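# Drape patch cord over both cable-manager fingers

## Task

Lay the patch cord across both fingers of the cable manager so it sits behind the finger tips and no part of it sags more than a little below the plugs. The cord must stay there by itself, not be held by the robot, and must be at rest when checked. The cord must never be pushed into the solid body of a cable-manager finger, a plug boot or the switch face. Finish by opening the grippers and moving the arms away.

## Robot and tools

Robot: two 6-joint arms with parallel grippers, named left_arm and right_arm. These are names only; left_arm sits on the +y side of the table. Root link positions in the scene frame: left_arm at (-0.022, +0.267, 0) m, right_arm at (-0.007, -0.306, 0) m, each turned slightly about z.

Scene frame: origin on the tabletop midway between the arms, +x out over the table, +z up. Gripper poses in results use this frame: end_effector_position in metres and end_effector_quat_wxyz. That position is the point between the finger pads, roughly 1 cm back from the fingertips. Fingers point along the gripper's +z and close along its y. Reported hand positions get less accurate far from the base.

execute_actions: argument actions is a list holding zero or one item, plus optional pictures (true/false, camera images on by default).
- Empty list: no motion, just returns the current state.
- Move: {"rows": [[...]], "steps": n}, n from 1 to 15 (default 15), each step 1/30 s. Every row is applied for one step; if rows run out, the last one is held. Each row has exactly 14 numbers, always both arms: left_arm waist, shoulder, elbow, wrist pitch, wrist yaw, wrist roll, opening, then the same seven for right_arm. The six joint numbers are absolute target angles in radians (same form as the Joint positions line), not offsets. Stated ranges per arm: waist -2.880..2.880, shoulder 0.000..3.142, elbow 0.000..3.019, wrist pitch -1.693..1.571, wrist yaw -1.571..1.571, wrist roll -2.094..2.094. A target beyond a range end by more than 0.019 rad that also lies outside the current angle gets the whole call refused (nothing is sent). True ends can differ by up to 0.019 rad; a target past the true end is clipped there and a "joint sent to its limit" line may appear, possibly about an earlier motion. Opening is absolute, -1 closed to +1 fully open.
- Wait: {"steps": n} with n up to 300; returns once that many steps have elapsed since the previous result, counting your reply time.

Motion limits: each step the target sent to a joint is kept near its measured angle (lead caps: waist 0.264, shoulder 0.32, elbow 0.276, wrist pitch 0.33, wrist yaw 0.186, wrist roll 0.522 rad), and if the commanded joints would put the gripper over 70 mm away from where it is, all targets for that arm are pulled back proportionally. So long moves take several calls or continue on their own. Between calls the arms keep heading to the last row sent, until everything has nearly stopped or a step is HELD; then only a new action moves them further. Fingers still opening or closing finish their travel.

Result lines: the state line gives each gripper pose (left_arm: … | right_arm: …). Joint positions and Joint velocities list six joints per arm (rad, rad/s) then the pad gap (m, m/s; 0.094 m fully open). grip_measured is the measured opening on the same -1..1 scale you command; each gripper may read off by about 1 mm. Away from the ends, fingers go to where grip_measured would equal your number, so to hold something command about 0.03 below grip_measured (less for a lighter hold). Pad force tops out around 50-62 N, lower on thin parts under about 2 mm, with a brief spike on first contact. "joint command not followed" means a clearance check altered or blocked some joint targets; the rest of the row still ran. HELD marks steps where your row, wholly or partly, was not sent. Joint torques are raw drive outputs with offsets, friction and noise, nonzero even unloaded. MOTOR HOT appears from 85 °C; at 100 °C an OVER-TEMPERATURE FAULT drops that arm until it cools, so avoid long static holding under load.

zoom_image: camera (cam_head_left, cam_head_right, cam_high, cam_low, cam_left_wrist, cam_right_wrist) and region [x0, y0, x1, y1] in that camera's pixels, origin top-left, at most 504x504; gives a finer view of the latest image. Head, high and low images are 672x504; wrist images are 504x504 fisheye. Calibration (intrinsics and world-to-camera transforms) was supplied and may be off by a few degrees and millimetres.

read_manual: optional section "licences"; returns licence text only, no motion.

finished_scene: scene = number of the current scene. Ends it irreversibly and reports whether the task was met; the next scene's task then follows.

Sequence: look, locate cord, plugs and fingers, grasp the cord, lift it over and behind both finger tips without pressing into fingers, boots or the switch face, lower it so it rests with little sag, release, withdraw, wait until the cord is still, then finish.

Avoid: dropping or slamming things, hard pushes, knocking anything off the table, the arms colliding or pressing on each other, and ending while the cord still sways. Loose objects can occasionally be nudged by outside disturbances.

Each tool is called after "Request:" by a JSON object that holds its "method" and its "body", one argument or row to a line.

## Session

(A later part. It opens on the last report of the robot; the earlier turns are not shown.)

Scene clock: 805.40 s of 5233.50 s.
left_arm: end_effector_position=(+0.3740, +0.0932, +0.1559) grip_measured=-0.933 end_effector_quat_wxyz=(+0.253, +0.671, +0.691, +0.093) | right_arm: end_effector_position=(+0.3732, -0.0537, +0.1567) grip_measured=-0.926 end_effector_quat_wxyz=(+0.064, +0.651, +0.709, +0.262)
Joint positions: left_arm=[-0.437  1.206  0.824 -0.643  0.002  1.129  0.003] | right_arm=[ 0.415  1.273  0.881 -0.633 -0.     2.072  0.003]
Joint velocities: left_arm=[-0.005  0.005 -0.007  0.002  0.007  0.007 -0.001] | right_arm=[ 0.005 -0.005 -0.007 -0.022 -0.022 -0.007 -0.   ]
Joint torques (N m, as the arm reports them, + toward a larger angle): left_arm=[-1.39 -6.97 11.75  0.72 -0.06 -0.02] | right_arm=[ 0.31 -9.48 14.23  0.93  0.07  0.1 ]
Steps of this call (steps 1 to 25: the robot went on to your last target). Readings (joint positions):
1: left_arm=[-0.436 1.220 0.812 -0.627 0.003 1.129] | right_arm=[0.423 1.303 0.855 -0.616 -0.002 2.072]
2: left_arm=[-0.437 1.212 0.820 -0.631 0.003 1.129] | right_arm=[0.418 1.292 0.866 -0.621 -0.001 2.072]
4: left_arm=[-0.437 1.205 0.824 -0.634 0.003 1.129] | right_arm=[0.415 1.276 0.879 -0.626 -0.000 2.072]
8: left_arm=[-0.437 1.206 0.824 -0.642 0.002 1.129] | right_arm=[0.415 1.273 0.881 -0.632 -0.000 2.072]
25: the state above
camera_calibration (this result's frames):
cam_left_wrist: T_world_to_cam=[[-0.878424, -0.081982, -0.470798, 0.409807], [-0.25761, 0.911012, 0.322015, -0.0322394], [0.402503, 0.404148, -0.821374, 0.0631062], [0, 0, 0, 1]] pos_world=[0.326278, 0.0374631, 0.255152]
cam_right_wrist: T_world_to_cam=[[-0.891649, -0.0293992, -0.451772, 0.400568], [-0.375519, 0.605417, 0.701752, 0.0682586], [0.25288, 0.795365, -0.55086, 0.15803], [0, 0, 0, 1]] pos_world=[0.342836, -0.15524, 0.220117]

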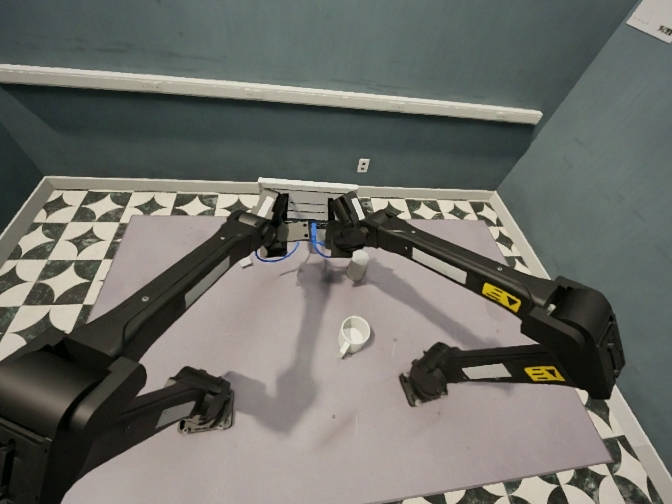

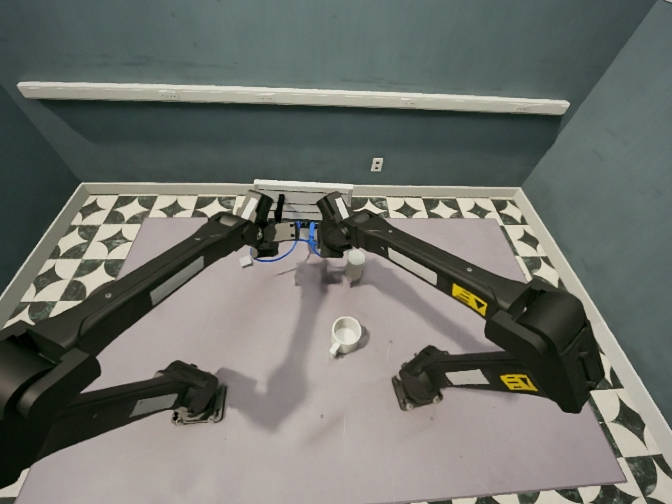

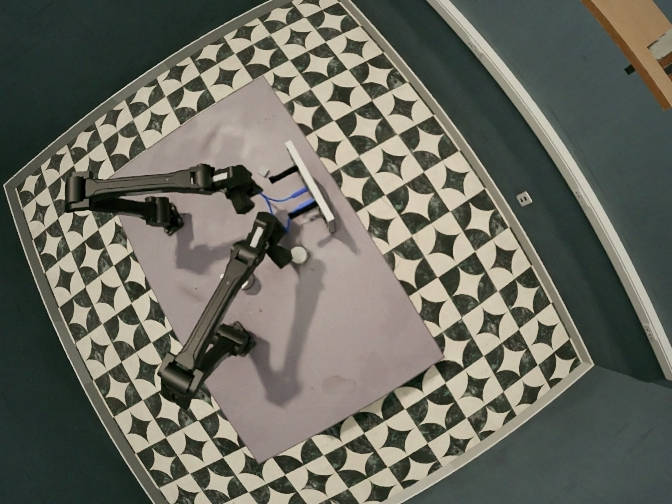

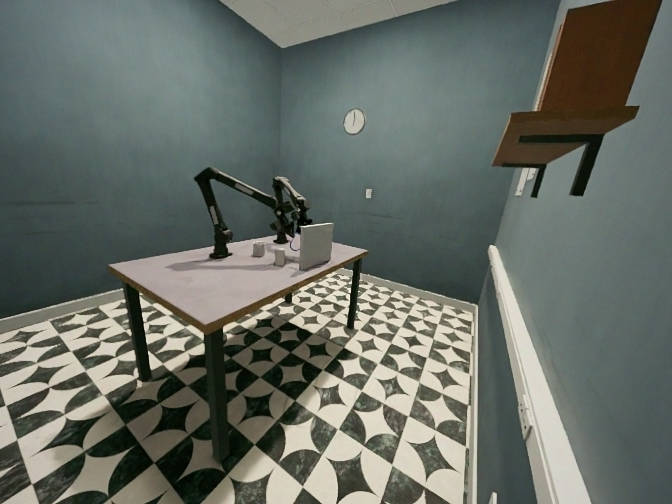

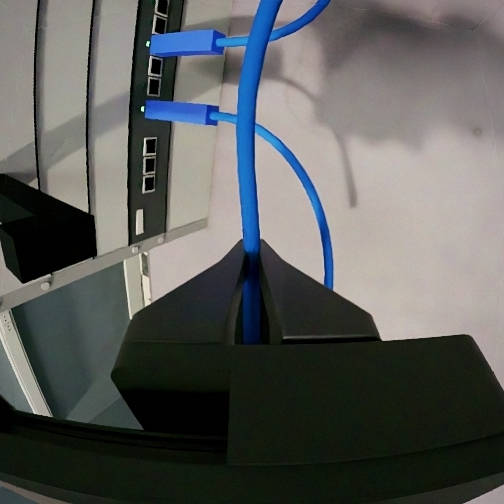

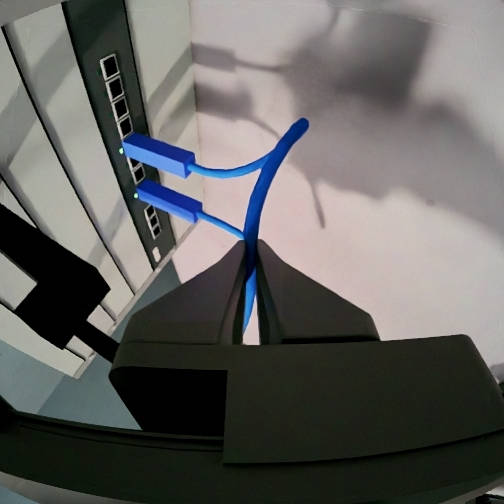

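Request:
{"method": "execute_actions", "body": {
  "actions": [
    {"rows":[[-0.455,1.21,0.90,-0.70,0,1.12,-0.95,0.40,1.265,0.96,-0.69,0,2.08,-0.96],[-0.455,1.21,0.90,-0.70,0,1.12,-0.95,0.40,1.265,0.96,-0.69,0,2.08,-0.96],[-0.455,1.21,0.90,-0.70,0,1.12,-0.95,0.40,1.265,0.96,-0.69,0,2.08,-0.96],[-0.465,1.21,0.955,-0.76,0,1.12,-0.95,0.385,1.255,1.0,-0.745,0,2.08,-0.96],[-0.465,1.21,0.955,-0.76,0,1.12,-0.95,0.385,1.255,1.0,-0.745,0,2.08,-0.96],[-0.465,1.21,0.955,-0.76,0,1.12,-0.95,0.385,1.255,1.0,-0.745,0,2.08,-0.96],[-0.476,1.21,1.01,-0.815,0,1.12,-0.95,0.37,1.245,1.04,-0.80,0,2.08,-0.96],[-0.476,1.21,1.01,-0.815,0,1.12,-0.95,0.37,1.245,1.04,-0.80,0,2.08,-0.96],[-0.476,1.21,1.01,-0.815,0,1.12,-0.95,0.37,1.245,1.04,-0.80,0,2.08,-0.96],[-0.487,1.21,1.065,-0.87,0,1.12,-0.95,0.356,1.235,1.08,-0.85,0,2.08,-0.96],[-0.487,1.21,1.065,-0.87,0,1.12,-0.95,0.356,1.235,1.08,-0.85,0,2.08,-0.96],[-0.487,1.21,1.065,-0.87,0,1.12,-0.95,0.356,1.235,1.08,-0.85,0,2.08,-0.96],[-0.497,1.213,1.122,-0.935,0,1.12,-0.95,0.342,1.228,1.12,-0.905,0,2.08,-0.96]],"steps":15}
  ],
  "pictures": false
}}

Request:
{"method": "execute_actions", "body": {
  "actions": [
    {"steps":25}
  ]
}}

Scene clock: 828.93 s of 5233.50 s.
left_arm: end_effector_position=(+0.3832, +0.0667, +0.2384) grip_measured=-0.933 end_effector_quat_wxyz=(+0.244, +0.689, +0.678, +0.084) | right_arm: end_effector_position=(+0.3884, -0.0776, +0.2139) grip_measured=-0.926 end_effector_quat_wxyz=(+0.064, +0.678, +0.694, +0.234)
Joint positions: left_arm=[-0.482  1.21   1.059 -0.898  0.003  1.129  0.003] | right_arm=[ 0.352  1.253  1.04  -0.869 -0.002  2.072  0.003]
Joint velocities: left_arm=[-0.103 -0.015  0.432 -0.33   0.022  0.037 -0.   ] | right_arm=[-0.112 -0.142  0.344 -0.276  0.007  0.007  0.   ]
Joint torques (N m, as the arm reports them, + toward a larger angle): left_arm=[-1.58 -7.93 12.55  0.61 -0.15 -0.09] | right_arm=[  0.1  -10.46  15.8    0.86   0.09   0.09]
Steps of this call (steps 1 to 15: the robot went on to your last target; steps 16 to 90: nothing new was sent; then 20.03 s passed at rest; steps 91 to 105: all 15 steps of this action). Readings (joint positions):
91: left_arm=[-0.437 1.206 0.828 -0.653 0.002 1.129] | right_arm=[0.414 1.273 0.883 -0.642 -0.000 2.072]
92: left_arm=[-0.437 1.206 0.832 -0.667 0.002 1.129] | right_arm=[0.413 1.273 0.885 -0.655 -0.000 2.072]
94: left_arm=[-0.441 1.207 0.848 -0.694 0.002 1.129] | right_arm=[0.409 1.273 0.892 -0.679 -0.003 2.072]
98: left_arm=[-0.458 1.209 0.918 -0.772 0.003 1.129] | right_arm=[0.392 1.272 0.937 -0.754 -0.003 2.072]
105: the state above

Scene clock: 829.77 s of 5233.50 s.
left_arm: end_effector_position=(+0.3840, +0.0644, +0.2485) grip_measured=-0.933 end_effector_quat_wxyz=(+0.246, +0.690, +0.676, +0.084) | right_arm: end_effector_position=(+0.3896, -0.0807, +0.2286) grip_measured=-0.926 end_effector_quat_wxyz=(+0.067, +0.679, +0.690, +0.241)
Joint positions: left_arm=[-0.486  1.209  1.084 -0.92   0.003  1.129  0.003] | right_arm=[ 0.345  1.235  1.059 -0.89  -0.002  2.072  0.003]
Joint velocities: left_arm=[ 0.005  0.005 -0.002 -0.002 -0.022  0.066 -0.   ] | right_arm=[-0.005 -0.005  0.007 -0.007 -0.081  0.007 -0.   ]
Joint torques (N m, as the arm reports them, + toward a larger angle): left_arm=[-1.2  -8.96 12.75  0.57 -0.09 -0.07] | right_arm=[ -0.01 -10.57  16.24   0.87   0.11   0.06]
Steps of this call (steps 1 to 25: the robot went on to your last target). Readings (joint positions):
1: left_arm=[-0.485 1.209 1.072 -0.906 0.003 1.129] | right_arm=[0.349 1.248 1.050 -0.876 -0.002 2.072]
2: left_arm=[-0.486 1.209 1.080 -0.910 0.003 1.129] | right_arm=[0.347 1.243 1.056 -0.880 -0.002 2.072]
4: left_arm=[-0.486 1.209 1.084 -0.914 0.003 1.129] | right_arm=[0.345 1.236 1.059 -0.884 -0.002 2.072]
8: left_arm=[-0.486 1.209 1.084 -0.920 0.003 1.129] | right_arm=[0.345 1.235 1.059 -0.890 -0.002 2.072]
25: the state above
camera_calibration (this result's frames):
cam_left_wrist: T_world_to_cam=[[-0.889847, -0.0344681, -0.454955, 0.457238], [-0.206321, 0.919765, 0.333861, -0.0564309], [0.406944, 0.390952, -0.825562, 0.14697], [0, 0, 0, 1]] pos_world=[0.335421, 0.010205, 0.348196]
cam_right_wrist: T_world_to_cam=[[-0.907299, 0.0238842, -0.419808, 0.449974], [-0.307511, 0.643242, 0.701197, 0.0169517], [0.286785, 0.76529, -0.576268, 0.205188], [0, 0, 0, 1]] pos_world=[0.354629, -0.17868, 0.29526]

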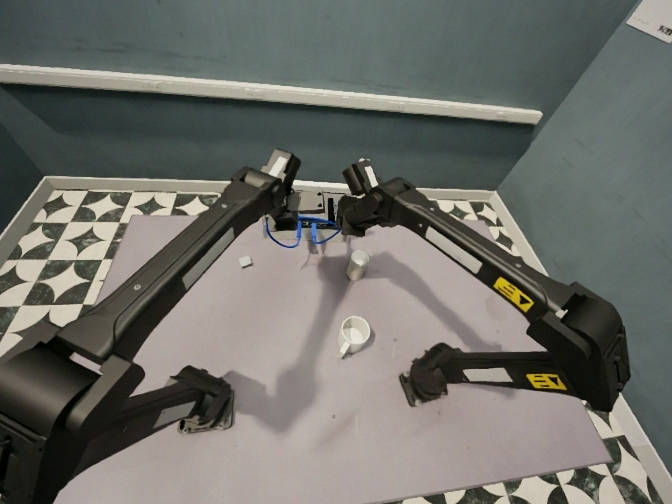

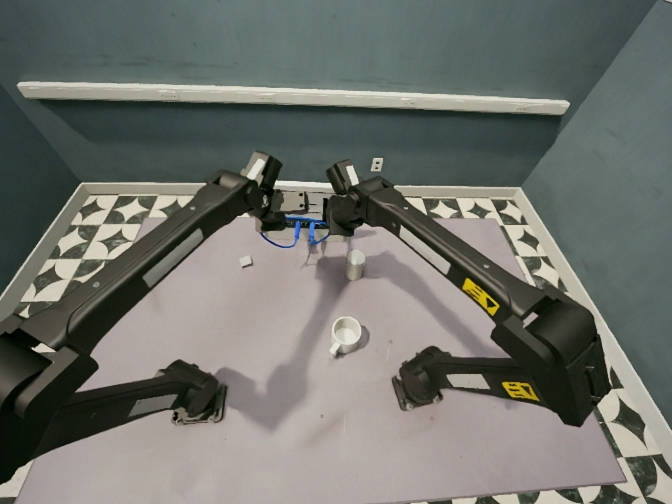

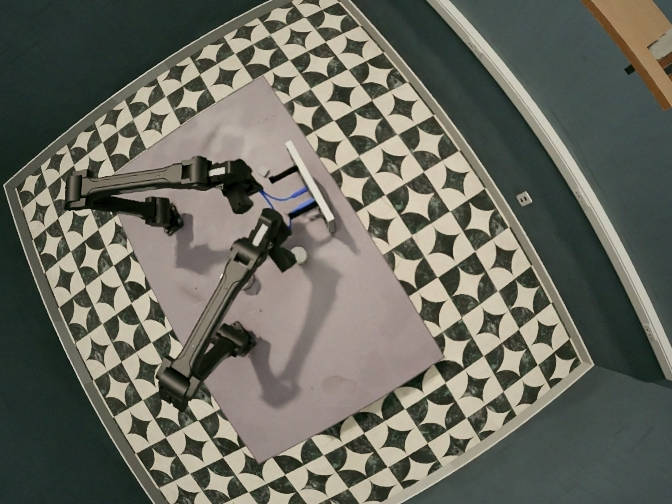

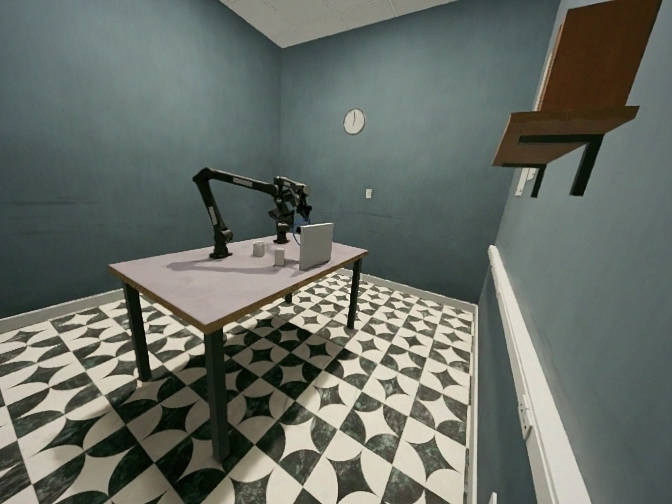

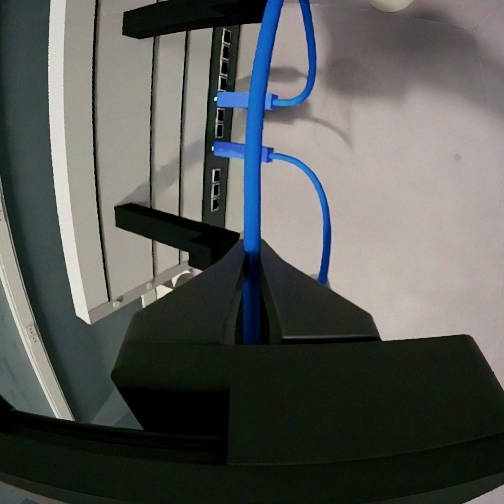

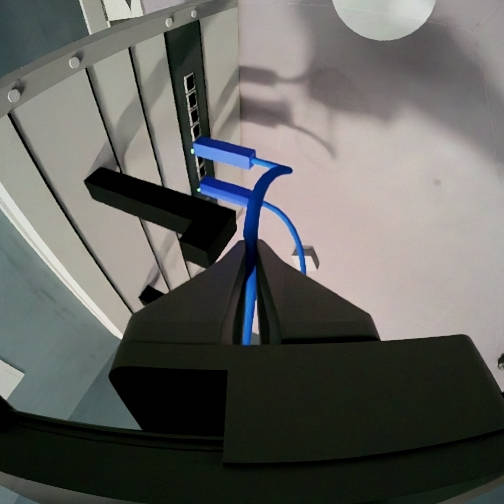

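Request:
{"method": "execute_actions", "body": {
  "actions": [
    {"rows":[[-0.497,1.225,1.13,-0.925,0,1.12,-0.95,0.325,1.237,1.12,-0.89,0,2.07,-0.96],[-0.497,1.225,1.13,-0.925,0,1.12,-0.95,0.325,1.237,1.12,-0.89,0,2.07,-0.96],[-0.497,1.225,1.13,-0.925,0,1.12,-0.95,0.325,1.237,1.12,-0.89,0,2.07,-0.96],[-0.497,1.225,1.13,-0.925,0,1.12,-0.95,0.325,1.237,1.12,-0.89,0,2.07,-0.96],[-0.503,1.245,1.16,-0.935,0,1.12,-0.95,0.312,1.24,1.135,-0.893,0,2.06,-0.96],[-0.503,1.245,1.16,-0.935,0,1.12,-0.95,0.312,1.24,1.135,-0.893,0,2.06,-0.96],[-0.503,1.245,1.16,-0.935,0,1.12,-0.95,0.312,1.24,1.135,-0.893,0,2.06,-0.96],[-0.503,1.245,1.16,-0.935,0,1.12,-0.95,0.312,1.24,1.135,-0.893,0,2.06,-0.96],[-0.507,1.262,1.185,-0.945,0,1.12,-0.95,0.30,1.241,1.145,-0.895,0,2.05,-0.96]],"steps":15}
  ],
  "pictures": false
}}

Request:
{"method": "execute_actions", "body": {
  "actions": [
    {"steps":20}
  ]
}}

Scene clock: 859.57 s of 5233.50 s.
left_arm: end_effector_position=(+0.3959, +0.0529, +0.2504) grip_measured=-0.933 end_effector_quat_wxyz=(+0.243, +0.694, +0.673, +0.081) | right_arm: end_effector_position=(+0.3988, -0.0936, +0.2317) grip_measured=-0.926 end_effector_quat_wxyz=(+0.072, +0.687, +0.681, +0.243)
Joint positions: left_arm=[-0.497  1.255  1.131 -0.928  0.003  1.129  0.003] | right_arm=[ 0.31   1.235  1.066 -0.89  -0.004  2.063  0.003]
Joint velocities: left_arm=[-0.015 -0.015 -0.017 -0.007 -0.007  0.007 -0.   ] | right_arm=[ 0.005  0.015  0.002  0.017 -0.037 -0.037 -0.   ]
Joint torques (N m, as the arm reports them, + toward a larger angle): left_arm=[-1.71 -9.14 14.2   0.59 -0.1  -0.07] | right_arm=[-0.29 -8.66 17.6   1.13  0.13 -0.08]
Steps of this call (steps 1 to 15: the robot went on to your last target; steps 16 to 90: nothing new was sent; then 26.30 s passed at rest; steps 91 to 105: all 15 steps of this action). Readings (joint positions):
91: left_arm=[-0.486 1.209 1.084 -0.920 0.003 1.129] | right_arm=[0.344 1.235 1.059 -0.890 -0.002 2.072]
92: left_arm=[-0.486 1.209 1.084 -0.920 0.003 1.129] | right_arm=[0.342 1.235 1.059 -0.890 -0.002 2.072]
94: left_arm=[-0.487 1.211 1.084 -0.920 0.003 1.129] | right_arm=[0.339 1.235 1.059 -0.890 -0.004 2.072]
98: left_arm=[-0.492 1.230 1.101 -0.922 0.003 1.129] | right_arm=[0.327 1.235 1.059 -0.890 -0.004 2.071]
105: the state above

Scene clock: 860.23 s of 5233.50 s.
left_arm: end_effector_position=(+0.3957, +0.0530, +0.2502) grip_measured=-0.933 end_effector_quat_wxyz=(+0.242, +0.694, +0.673, +0.081) | right_arm: end_effector_position=(+0.3988, -0.0936, +0.2317) grip_measured=-0.926 end_effector_quat_wxyz=(+0.073, +0.687, +0.681, +0.243)
Joint positions: left_arm=[-0.497  1.255  1.131 -0.93   0.003  1.129  0.003] | right_arm=[ 0.31   1.235  1.066 -0.89  -0.004  2.061  0.003]
Joint velocities: left_arm=[-0.005 -0.005 -0.002 -0.002  0.066 -0.022  0.001] | right_arm=[-0.005  0.005  0.002 -0.012 -0.007 -0.022 -0.   ]
Joint torques (N m, as the arm reports them, + toward a larger angle): left_arm=[-1.14 -9.42 13.92  0.62 -0.09 -0.08] | right_arm=[-0.55 -8.72 17.61  1.23  0.17 -0.06]
Steps of this call (steps 1 to 15: the robot went on to your last target; steps 16 to 20: nothing new was sent). Readings (joint positions):
1: left_arm=[-0.497 1.255 1.131 -0.929 0.003 1.129] | right_arm=[0.310 1.235 1.066 -0.890 -0.004 2.063]
2: left_arm=[-0.497 1.255 1.131 -0.929 0.003 1.129] | right_arm=[0.310 1.235 1.066 -0.890 -0.004 2.063]
4: left_arm=[-0.497 1.255 1.131 -0.930 0.003 1.129] | right_arm=[0.310 1.235 1.066 -0.890 -0.004 2.062]
8: left_arm=[-0.497 1.255 1.131 -0.930 0.003 1.129] | right_arm=[0.310 1.235 1.066 -0.890 -0.004 2.062]
20: the state above
All arms were judged still, so your last target was given up. Only a new action makes them travel on or press farther. Fingers that are still opening or closing keep moving.
camera_calibration (this result's frames):
cam_left_wrist: T_world_to_cam=[[-0.893845, -0.0230817, -0.447782, 0.467208], [-0.193741, 0.920515, 0.339289, -0.0504804], [0.404359, 0.390025, -0.827269, 0.149603], [0, 0, 0, 1]] pos_world=[0.347339, -0.00109682, 0.350097]
cam_right_wrist: T_world_to_cam=[[-0.903564, 0.0465599, -0.425916, 0.46194], [-0.296173, 0.650451, 0.699425, 0.0225268], [0.309603, 0.75812, -0.573934, 0.203913], [0, 0, 0, 1]] pos_world=[0.360932, -0.190751, 0.298024]

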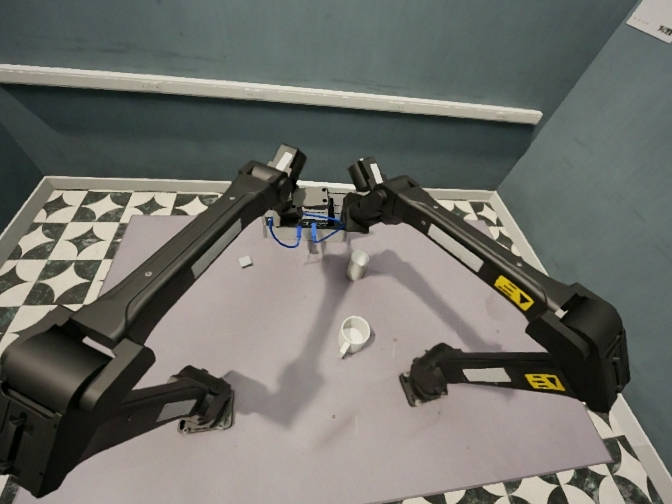

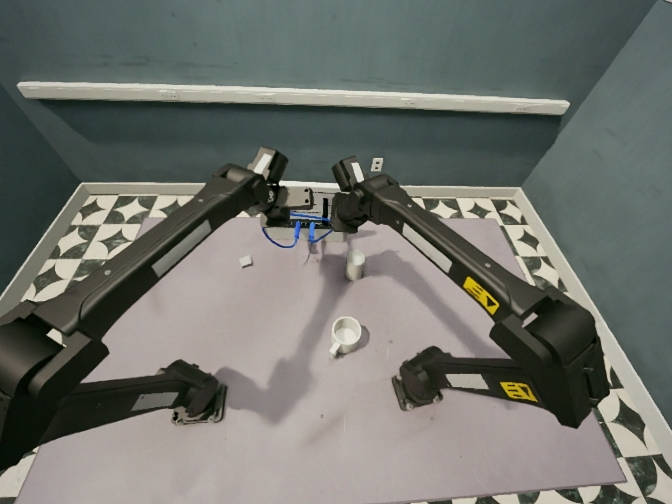

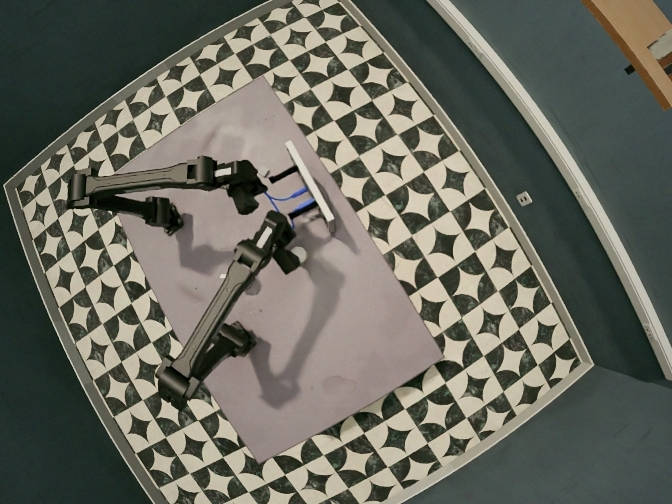

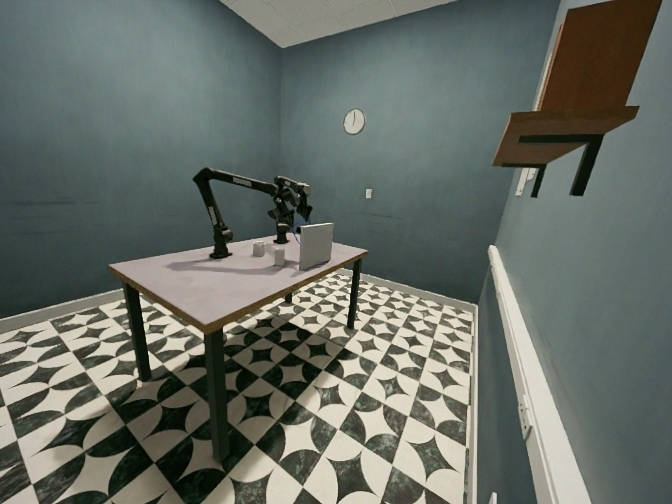

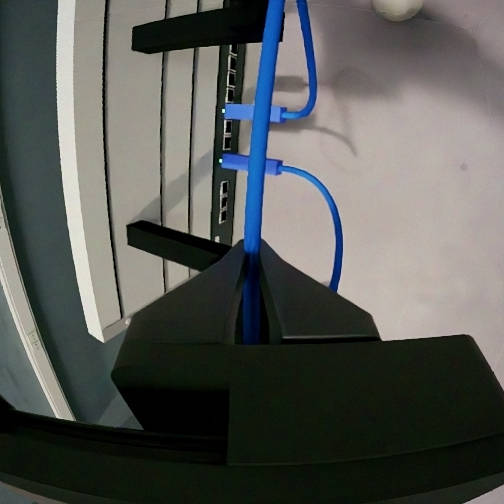

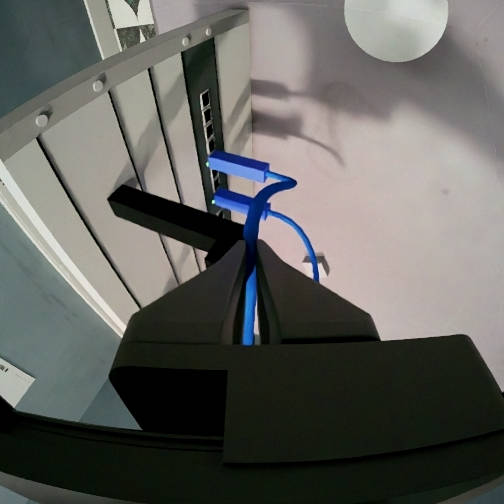

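Request:
{"method": "execute_actions", "body": {
  "actions": [
    {"rows":[[-0.51,1.265,1.20,-0.945,0,1.12,-0.95,0.295,1.24,1.06,-0.87,0,2.04,-0.96],[-0.51,1.265,1.20,-0.945,0,1.12,-0.95,0.295,1.24,1.06,-0.87,0,2.04,-0.96],[-0.51,1.265,1.20,-0.945,0,1.12,-0.95,0.295,1.24,1.06,-0.87,0,2.04,-0.96],[-0.51,1.265,1.20,-0.945,0,1.12,-0.95,0.295,1.24,1.06,-0.87,0,2.04,-0.96],[-0.516,1.277,1.22,-0.955,0,1.11,-0.95,0.283,1.245,1.06,-0.855,0,2.03,-0.96],[-0.516,1.277,1.22,-0.955,0,1.11,-0.95,0.283,1.245,1.06,-0.855,0,2.03,-0.96],[-0.516,1.277,1.22,-0.955,0,1.11,-0.95,0.283,1.245,1.06,-0.855,0,2.03,-0.96],[-0.516,1.277,1.22,-0.955,0,1.11,-0.95,0.283,1.245,1.06,-0.855,0,2.03,-0.96],[-0.521,1.289,1.235,-0.962,0,1.10,-0.95,0.272,1.25,1.06,-0.845,0,2.02,-0.96]],"steps":15}
  ],
  "pictures": false
}}

Request:
{"method": "execute_actions", "body": {
  "actions": [
    {"steps":20}
  ]
}}

Scene clock: 895.43 s of 5233.50 s.
left_arm: end_effector_position=(+0.4031, +0.0405, +0.2628) grip_measured=-0.933 end_effector_quat_wxyz=(+0.248, +0.693, +0.672, +0.079) | right_arm: end_effector_position=(+0.4085, -0.1009, +0.2302) grip_measured=-0.926 end_effector_quat_wxyz=(+0.080, +0.685, +0.681, +0.246)
Joint positions: left_arm=[-0.513  1.279  1.181 -0.946  0.003  1.113  0.003] | right_arm=[ 0.286  1.244  1.066 -0.869 -0.005  2.035  0.003]
Joint velocities: left_arm=[-0.005  0.005  0.012 -0.032 -0.051 -0.095  0.001] | right_arm=[ 0.015  0.005 -0.012 -0.002  0.022 -0.051  0.   ]
Joint torques (N m, as the arm reports them, + toward a larger angle): left_arm=[-0.78 -8.84 14.27  0.78 -0.07 -0.12] | right_arm=[-1.29 -9.53 10.29  2.49  0.21 -0.08]
Steps of this call (steps 1 to 90: nothing new was sent; then 31.70 s passed at rest; steps 91 to 105: all 15 steps of this action). Readings (joint positions):
91: left_arm=[-0.497 1.255 1.132 -0.930 0.003 1.129] | right_arm=[0.309 1.235 1.066 -0.890 -0.004 2.060]
92: left_arm=[-0.497 1.256 1.134 -0.931 0.003 1.129] | right_arm=[0.309 1.235 1.066 -0.890 -0.004 2.058]
94: left_arm=[-0.498 1.256 1.139 -0.931 0.003 1.129] | right_arm=[0.309 1.235 1.066 -0.890 -0.004 2.056]
98: left_arm=[-0.503 1.263 1.161 -0.939 0.003 1.124] | right_arm=[0.301 1.236 1.066 -0.880 -0.005 2.048]
105: the state above

Scene clock: 896.10 s of 5233.50 s.
left_arm: end_effector_position=(+0.4029, +0.0406, +0.2621) grip_measured=-0.933 end_effector_quat_wxyz=(+0.247, +0.693, +0.673, +0.078) | right_arm: end_effector_position=(+0.4085, -0.1009, +0.2300) grip_measured=-0.926 end_effector_quat_wxyz=(+0.080, +0.684, +0.682, +0.246)
Joint positions: left_arm=[-0.513  1.28   1.181 -0.948  0.003  1.11   0.003] | right_arm=[ 0.286  1.245  1.066 -0.869 -0.005  2.032  0.003]
Joint velocities: left_arm=[ 0.005 -0.015 -0.027 -0.002 -0.007  0.007 -0.001] | right_arm=[ 0.015 -0.015  0.012 -0.002 -0.022 -0.007 -0.001]
Joint torques (N m, as the arm reports them, + toward a larger angle): left_arm=[-1.06 -9.11 14.2   0.63 -0.08 -0.09] | right_arm=[-1.18 -9.19 10.07  2.52  0.25 -0.11]
Steps of this call (steps 1 to 15: the robot went on to your last target; steps 16 to 20: nothing new was sent). Readings (joint positions):
1: left_arm=[-0.513 1.280 1.181 -0.947 0.003 1.113] | right_arm=[0.286 1.245 1.066 -0.869 -0.005 2.034]
2: left_arm=[-0.513 1.280 1.181 -0.947 0.003 1.112] | right_arm=[0.286 1.245 1.066 -0.869 -0.005 2.034]
4: left_arm=[-0.513 1.280 1.181 -0.948 0.003 1.111] | right_arm=[0.286 1.245 1.066 -0.869 -0.005 2.033]
8: left_arm=[-0.513 1.280 1.181 -0.948 0.003 1.111] | right_arm=[0.286 1.245 1.066 -0.869 -0.005 2.032]
20: the state above
All arms were judged still, so your last target was given up. Only a new action makes them travel on or press farther. Fingers that are still opening or closing keep moving.
camera_calibration (this result's frames):
cam_left_wrist: T_world_to_cam=[[-0.892718, -0.0281568, -0.449735, 0.478984], [-0.194458, 0.924404, 0.328121, -0.0386336], [0.406498, 0.380374, -0.830708, 0.161704], [0, 0, 0, 1]] pos_world=[0.354352, -0.0123084, 0.362421]
cam_right_wrist: T_world_to_cam=[[-0.896495, 0.041374, -0.441117, 0.470505], [-0.309227, 0.65459, 0.689848, 0.0392286], [0.317293, 0.754851, -0.574043, 0.201984], [0, 0, 0, 1]] pos_world=[0.369848, -0.197613, 0.296434]

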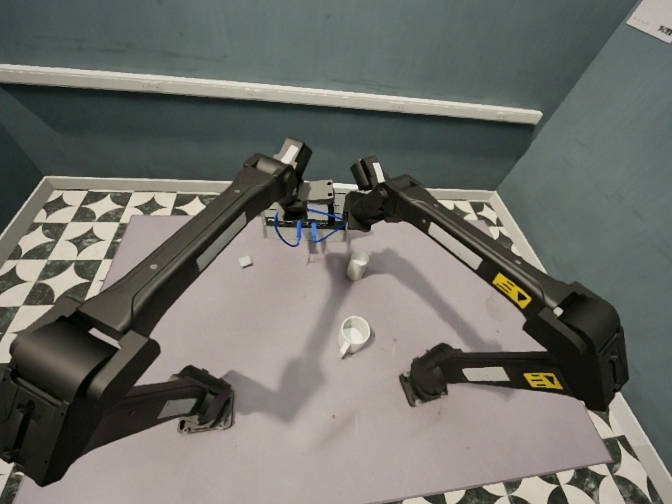

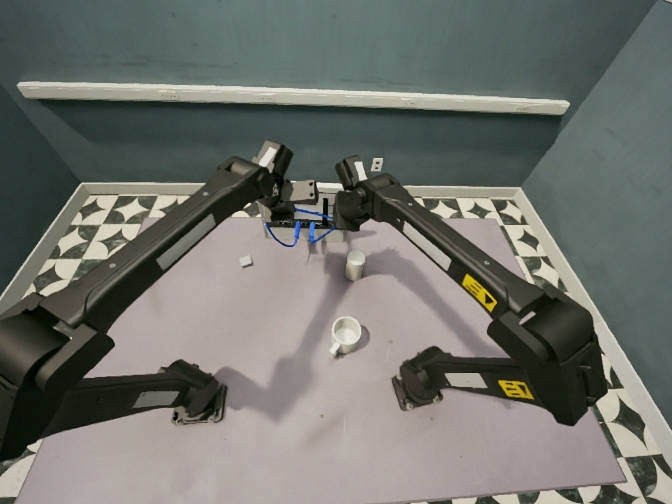

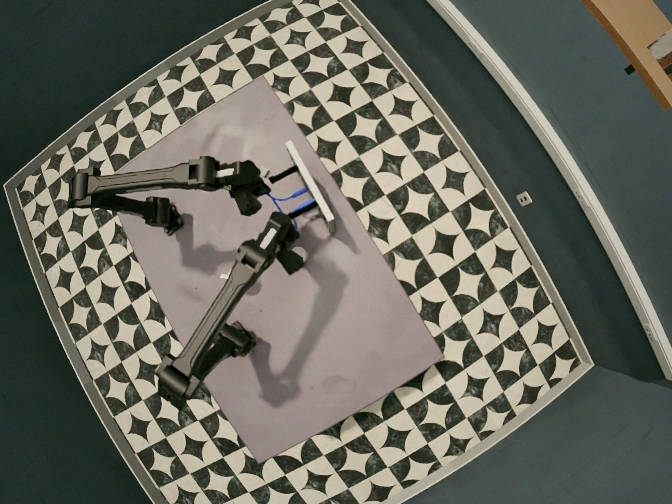

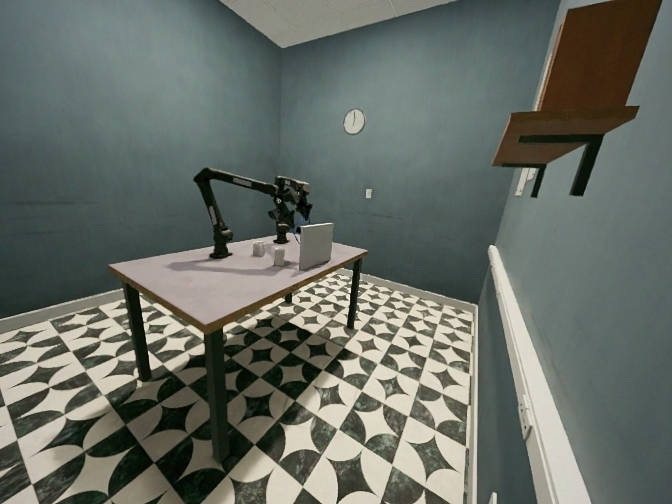

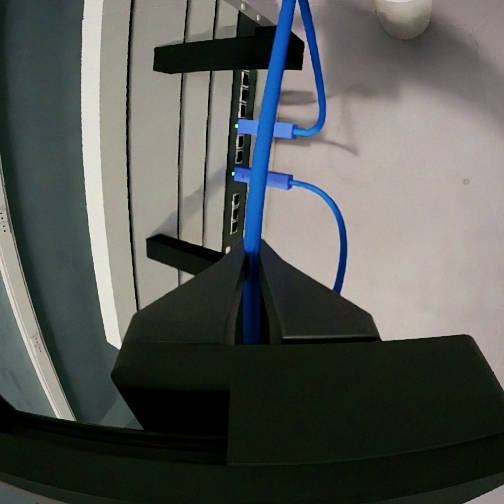

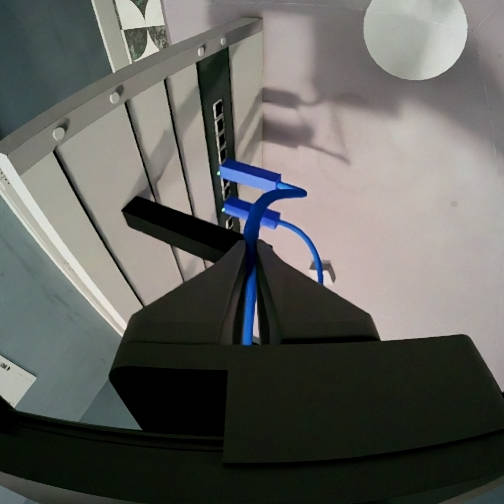

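Request:
{"method": "execute_actions", "body": {
  "actions": [
    {"rows":[[-0.50,1.30,1.25,-0.95,0,1.11,-0.95,0.265,1.262,1.125,-0.86,0,2.02,-0.96],[-0.50,1.30,1.25,-0.95,0,1.11,-0.95,0.265,1.262,1.125,-0.86,0,2.02,-0.96],[-0.50,1.30,1.25,-0.95,0,1.11,-0.95,0.265,1.262,1.125,-0.86,0,2.02,-0.96],[-0.50,1.30,1.25,-0.95,0,1.11,-0.95,0.265,1.262,1.125,-0.86,0,2.02,-0.96],[-0.49,1.322,1.27,-0.95,0,1.11,-0.95,0.255,1.282,1.14,-0.855,0,2.01,-0.96],[-0.49,1.322,1.27,-0.95,0,1.11,-0.95,0.255,1.282,1.14,-0.855,0,2.01,-0.96],[-0.49,1.322,1.27,-0.95,0,1.11,-0.95,0.255,1.282,1.14,-0.855,0,2.01,-0.96],[-0.49,1.322,1.27,-0.95,0,1.11,-0.95,0.255,1.282,1.14,-0.855,0,2.01,-0.96],[-0.48,1.345,1.29,-0.95,0,1.11,-0.95,0.245,1.30,1.158,-0.85,0,2.0,-0.96]],"steps":15}
  ],
  "pictures": false
}}

Request:
{"method": "execute_actions", "body": {
  "actions": [
    {"steps":20}
  ]
}}

Scene clock: 910.50 s of 5233.50 s.
left_arm: end_effector_position=(+0.4238, +0.0350, +0.2574) grip_measured=-0.933 end_effector_quat_wxyz=(+0.241, +0.691, +0.678, +0.077) | right_arm: end_effector_position=(+0.4237, -0.1059, +0.2206) grip_measured=-0.926 end_effector_quat_wxyz=(+0.081, +0.688, +0.682, +0.234)
Joint positions: left_arm=[-0.503  1.344  1.231 -0.948  0.003  1.11   0.003] | right_arm=[ 0.261  1.292  1.089 -0.867 -0.008  2.015  0.003]
Joint velocities: left_arm=[ 0.015  0.034 -0.012  0.002  0.11   0.007  0.001] | right_arm=[ 0.005 -0.005  0.007  0.022  0.037 -0.022 -0.001]
Joint torques (N m, as the arm reports them, + toward a larger angle): left_arm=[  1.77 -10.21  14.44   1.09  -0.1   -0.03] | right_arm=[-0.3  -9.82 16.74  2.06  0.31 -0.13]
Steps of this call (steps 1 to 90: nothing new was sent; then 10.90 s passed at rest; steps 91 to 105: all 15 steps of this action). Readings (joint positions):
91: left_arm=[-0.513 1.281 1.182 -0.948 0.003 1.110] | right_arm=[0.285 1.245 1.066 -0.869 -0.005 2.032]
92: left_arm=[-0.513 1.282 1.184 -0.948 0.003 1.110] | right_arm=[0.284 1.246 1.066 -0.869 -0.005 2.032]
94: left_arm=[-0.513 1.287 1.190 -0.948 0.003 1.110] | right_arm=[0.283 1.250 1.066 -0.869 -0.007 2.032]
98: left_arm=[-0.513 1.309 1.211 -0.948 0.003 1.110] | right_arm=[0.277 1.264 1.069 -0.869 -0.007 2.026]
105: the state above

Scene clock: 911.17 s of 5233.50 s.
left_arm: end_effector_position=(+0.4239, +0.0351, +0.2572) grip_measured=-0.933 end_effector_quat_wxyz=(+0.240, +0.691, +0.678, +0.077) | right_arm: end_effector_position=(+0.4237, -0.1059, +0.2206) grip_measured=-0.926 end_effector_quat_wxyz=(+0.081, +0.687, +0.683, +0.234)
Joint positions: left_arm=[-0.503  1.344  1.231 -0.948  0.003  1.11   0.003] | right_arm=[ 0.261  1.292  1.089 -0.867 -0.008  2.012  0.003]
Joint velocities: left_arm=[ 0.005 -0.015 -0.002 -0.002  0.007  0.066 -0.   ] | right_arm=[-0.015  0.005  0.007  0.007  0.037 -0.037  0.001]
Joint torques (N m, as the arm reports them, + toward a larger angle): left_arm=[  1.39 -10.62  14.45   1.1   -0.1   -0.02] | right_arm=[ -1.04 -10.48  16.7    2.08   0.37  -0.09]
Steps of this call (steps 1 to 15: the robot went on to your last target; steps 16 to 20: nothing new was sent). Readings (joint positions):
1: left_arm=[-0.503 1.344 1.231 -0.948 0.003 1.110] | right_arm=[0.261 1.292 1.089 -0.867 -0.008 2.015]
2: left_arm=[-0.503 1.344 1.231 -0.948 0.003 1.110] | right_arm=[0.261 1.292 1.089 -0.867 -0.008 2.014]
4: left_arm=[-0.503 1.344 1.231 -0.948 0.003 1.110] | right_arm=[0.261 1.292 1.089 -0.867 -0.008 2.013]
8: left_arm=[-0.503 1.344 1.231 -0.948 0.003 1.110] | right_arm=[0.261 1.292 1.089 -0.867 -0.008 2.013]
20: the state above
All arms were judged still, so your last target was given up. Only a new action makes them travel on or press farther. Fingers that are still opening or closing keep moving.
camera_calibration (this result's frames):
cam_left_wrist: T_world_to_cam=[[-0.897887, -0.0341626, -0.438899, 0.494913], [-0.199343, 0.920466, 0.336162, -0.0277034], [0.392508, 0.389327, -0.833284, 0.157529], [0, 0, 0, 1]] pos_world=[0.377022, -0.0189227, 0.357796]
cam_right_wrist: T_world_to_cam=[[-0.903738, 0.0398721, -0.426225, 0.479786], [-0.29316, 0.667904, 0.684077, 0.0496211], [0.311953, 0.743179, -0.591921, 0.200464], [0, 0, 0, 1]] pos_world=[0.385613, -0.201252, 0.289211]

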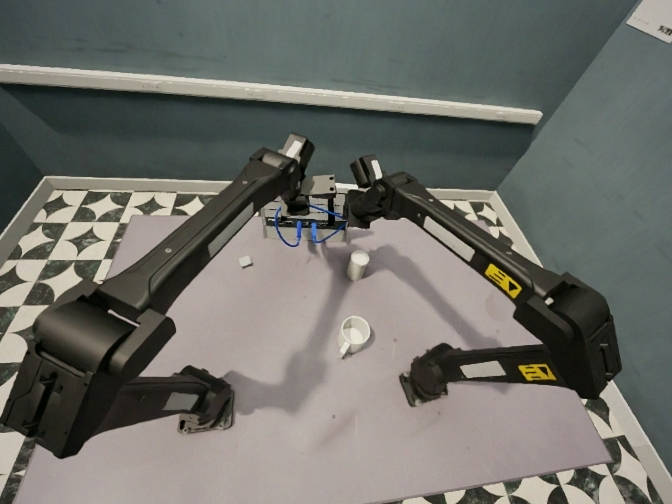

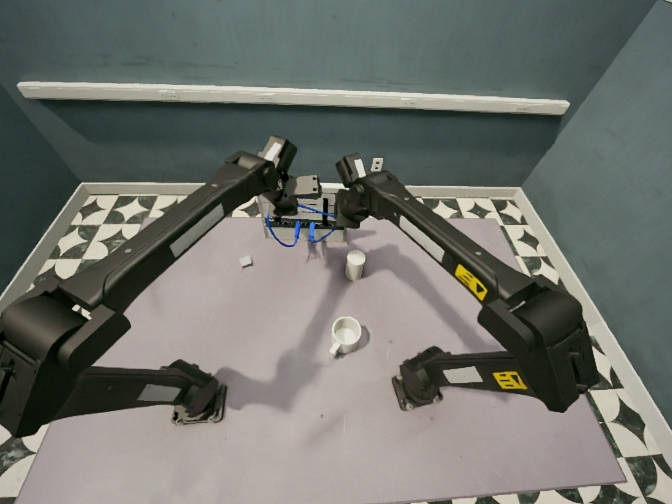

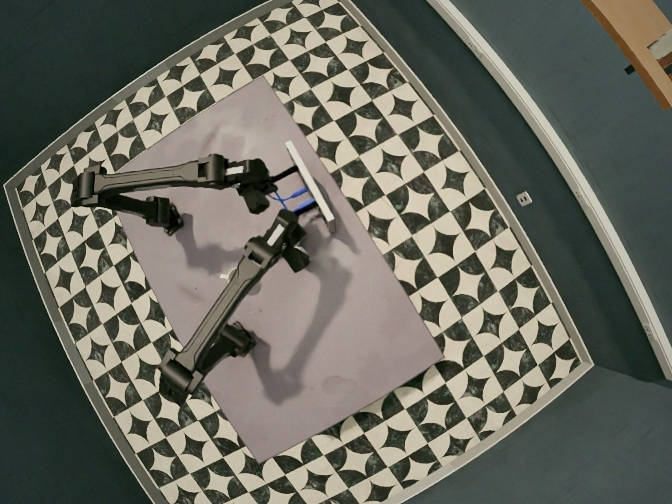

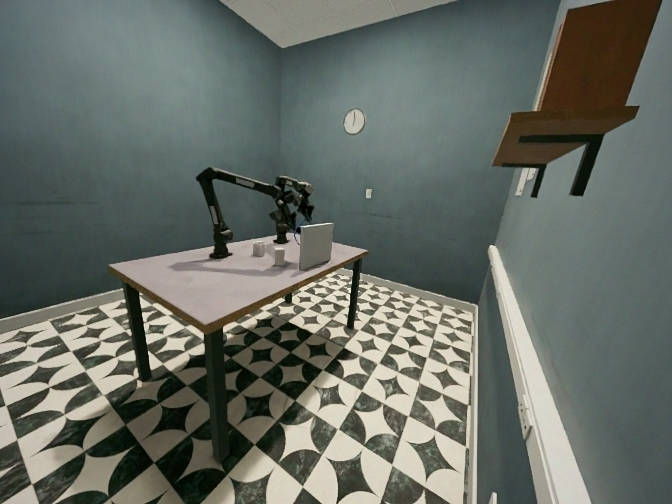

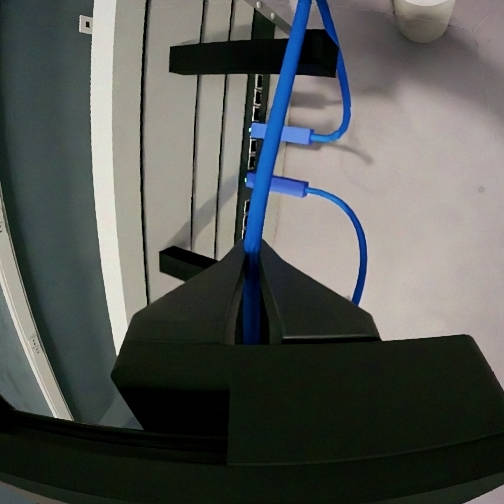

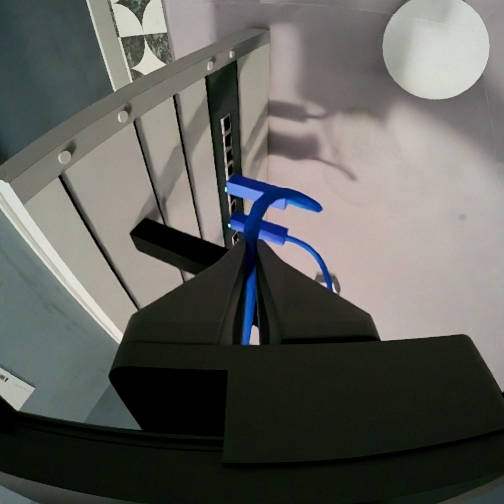

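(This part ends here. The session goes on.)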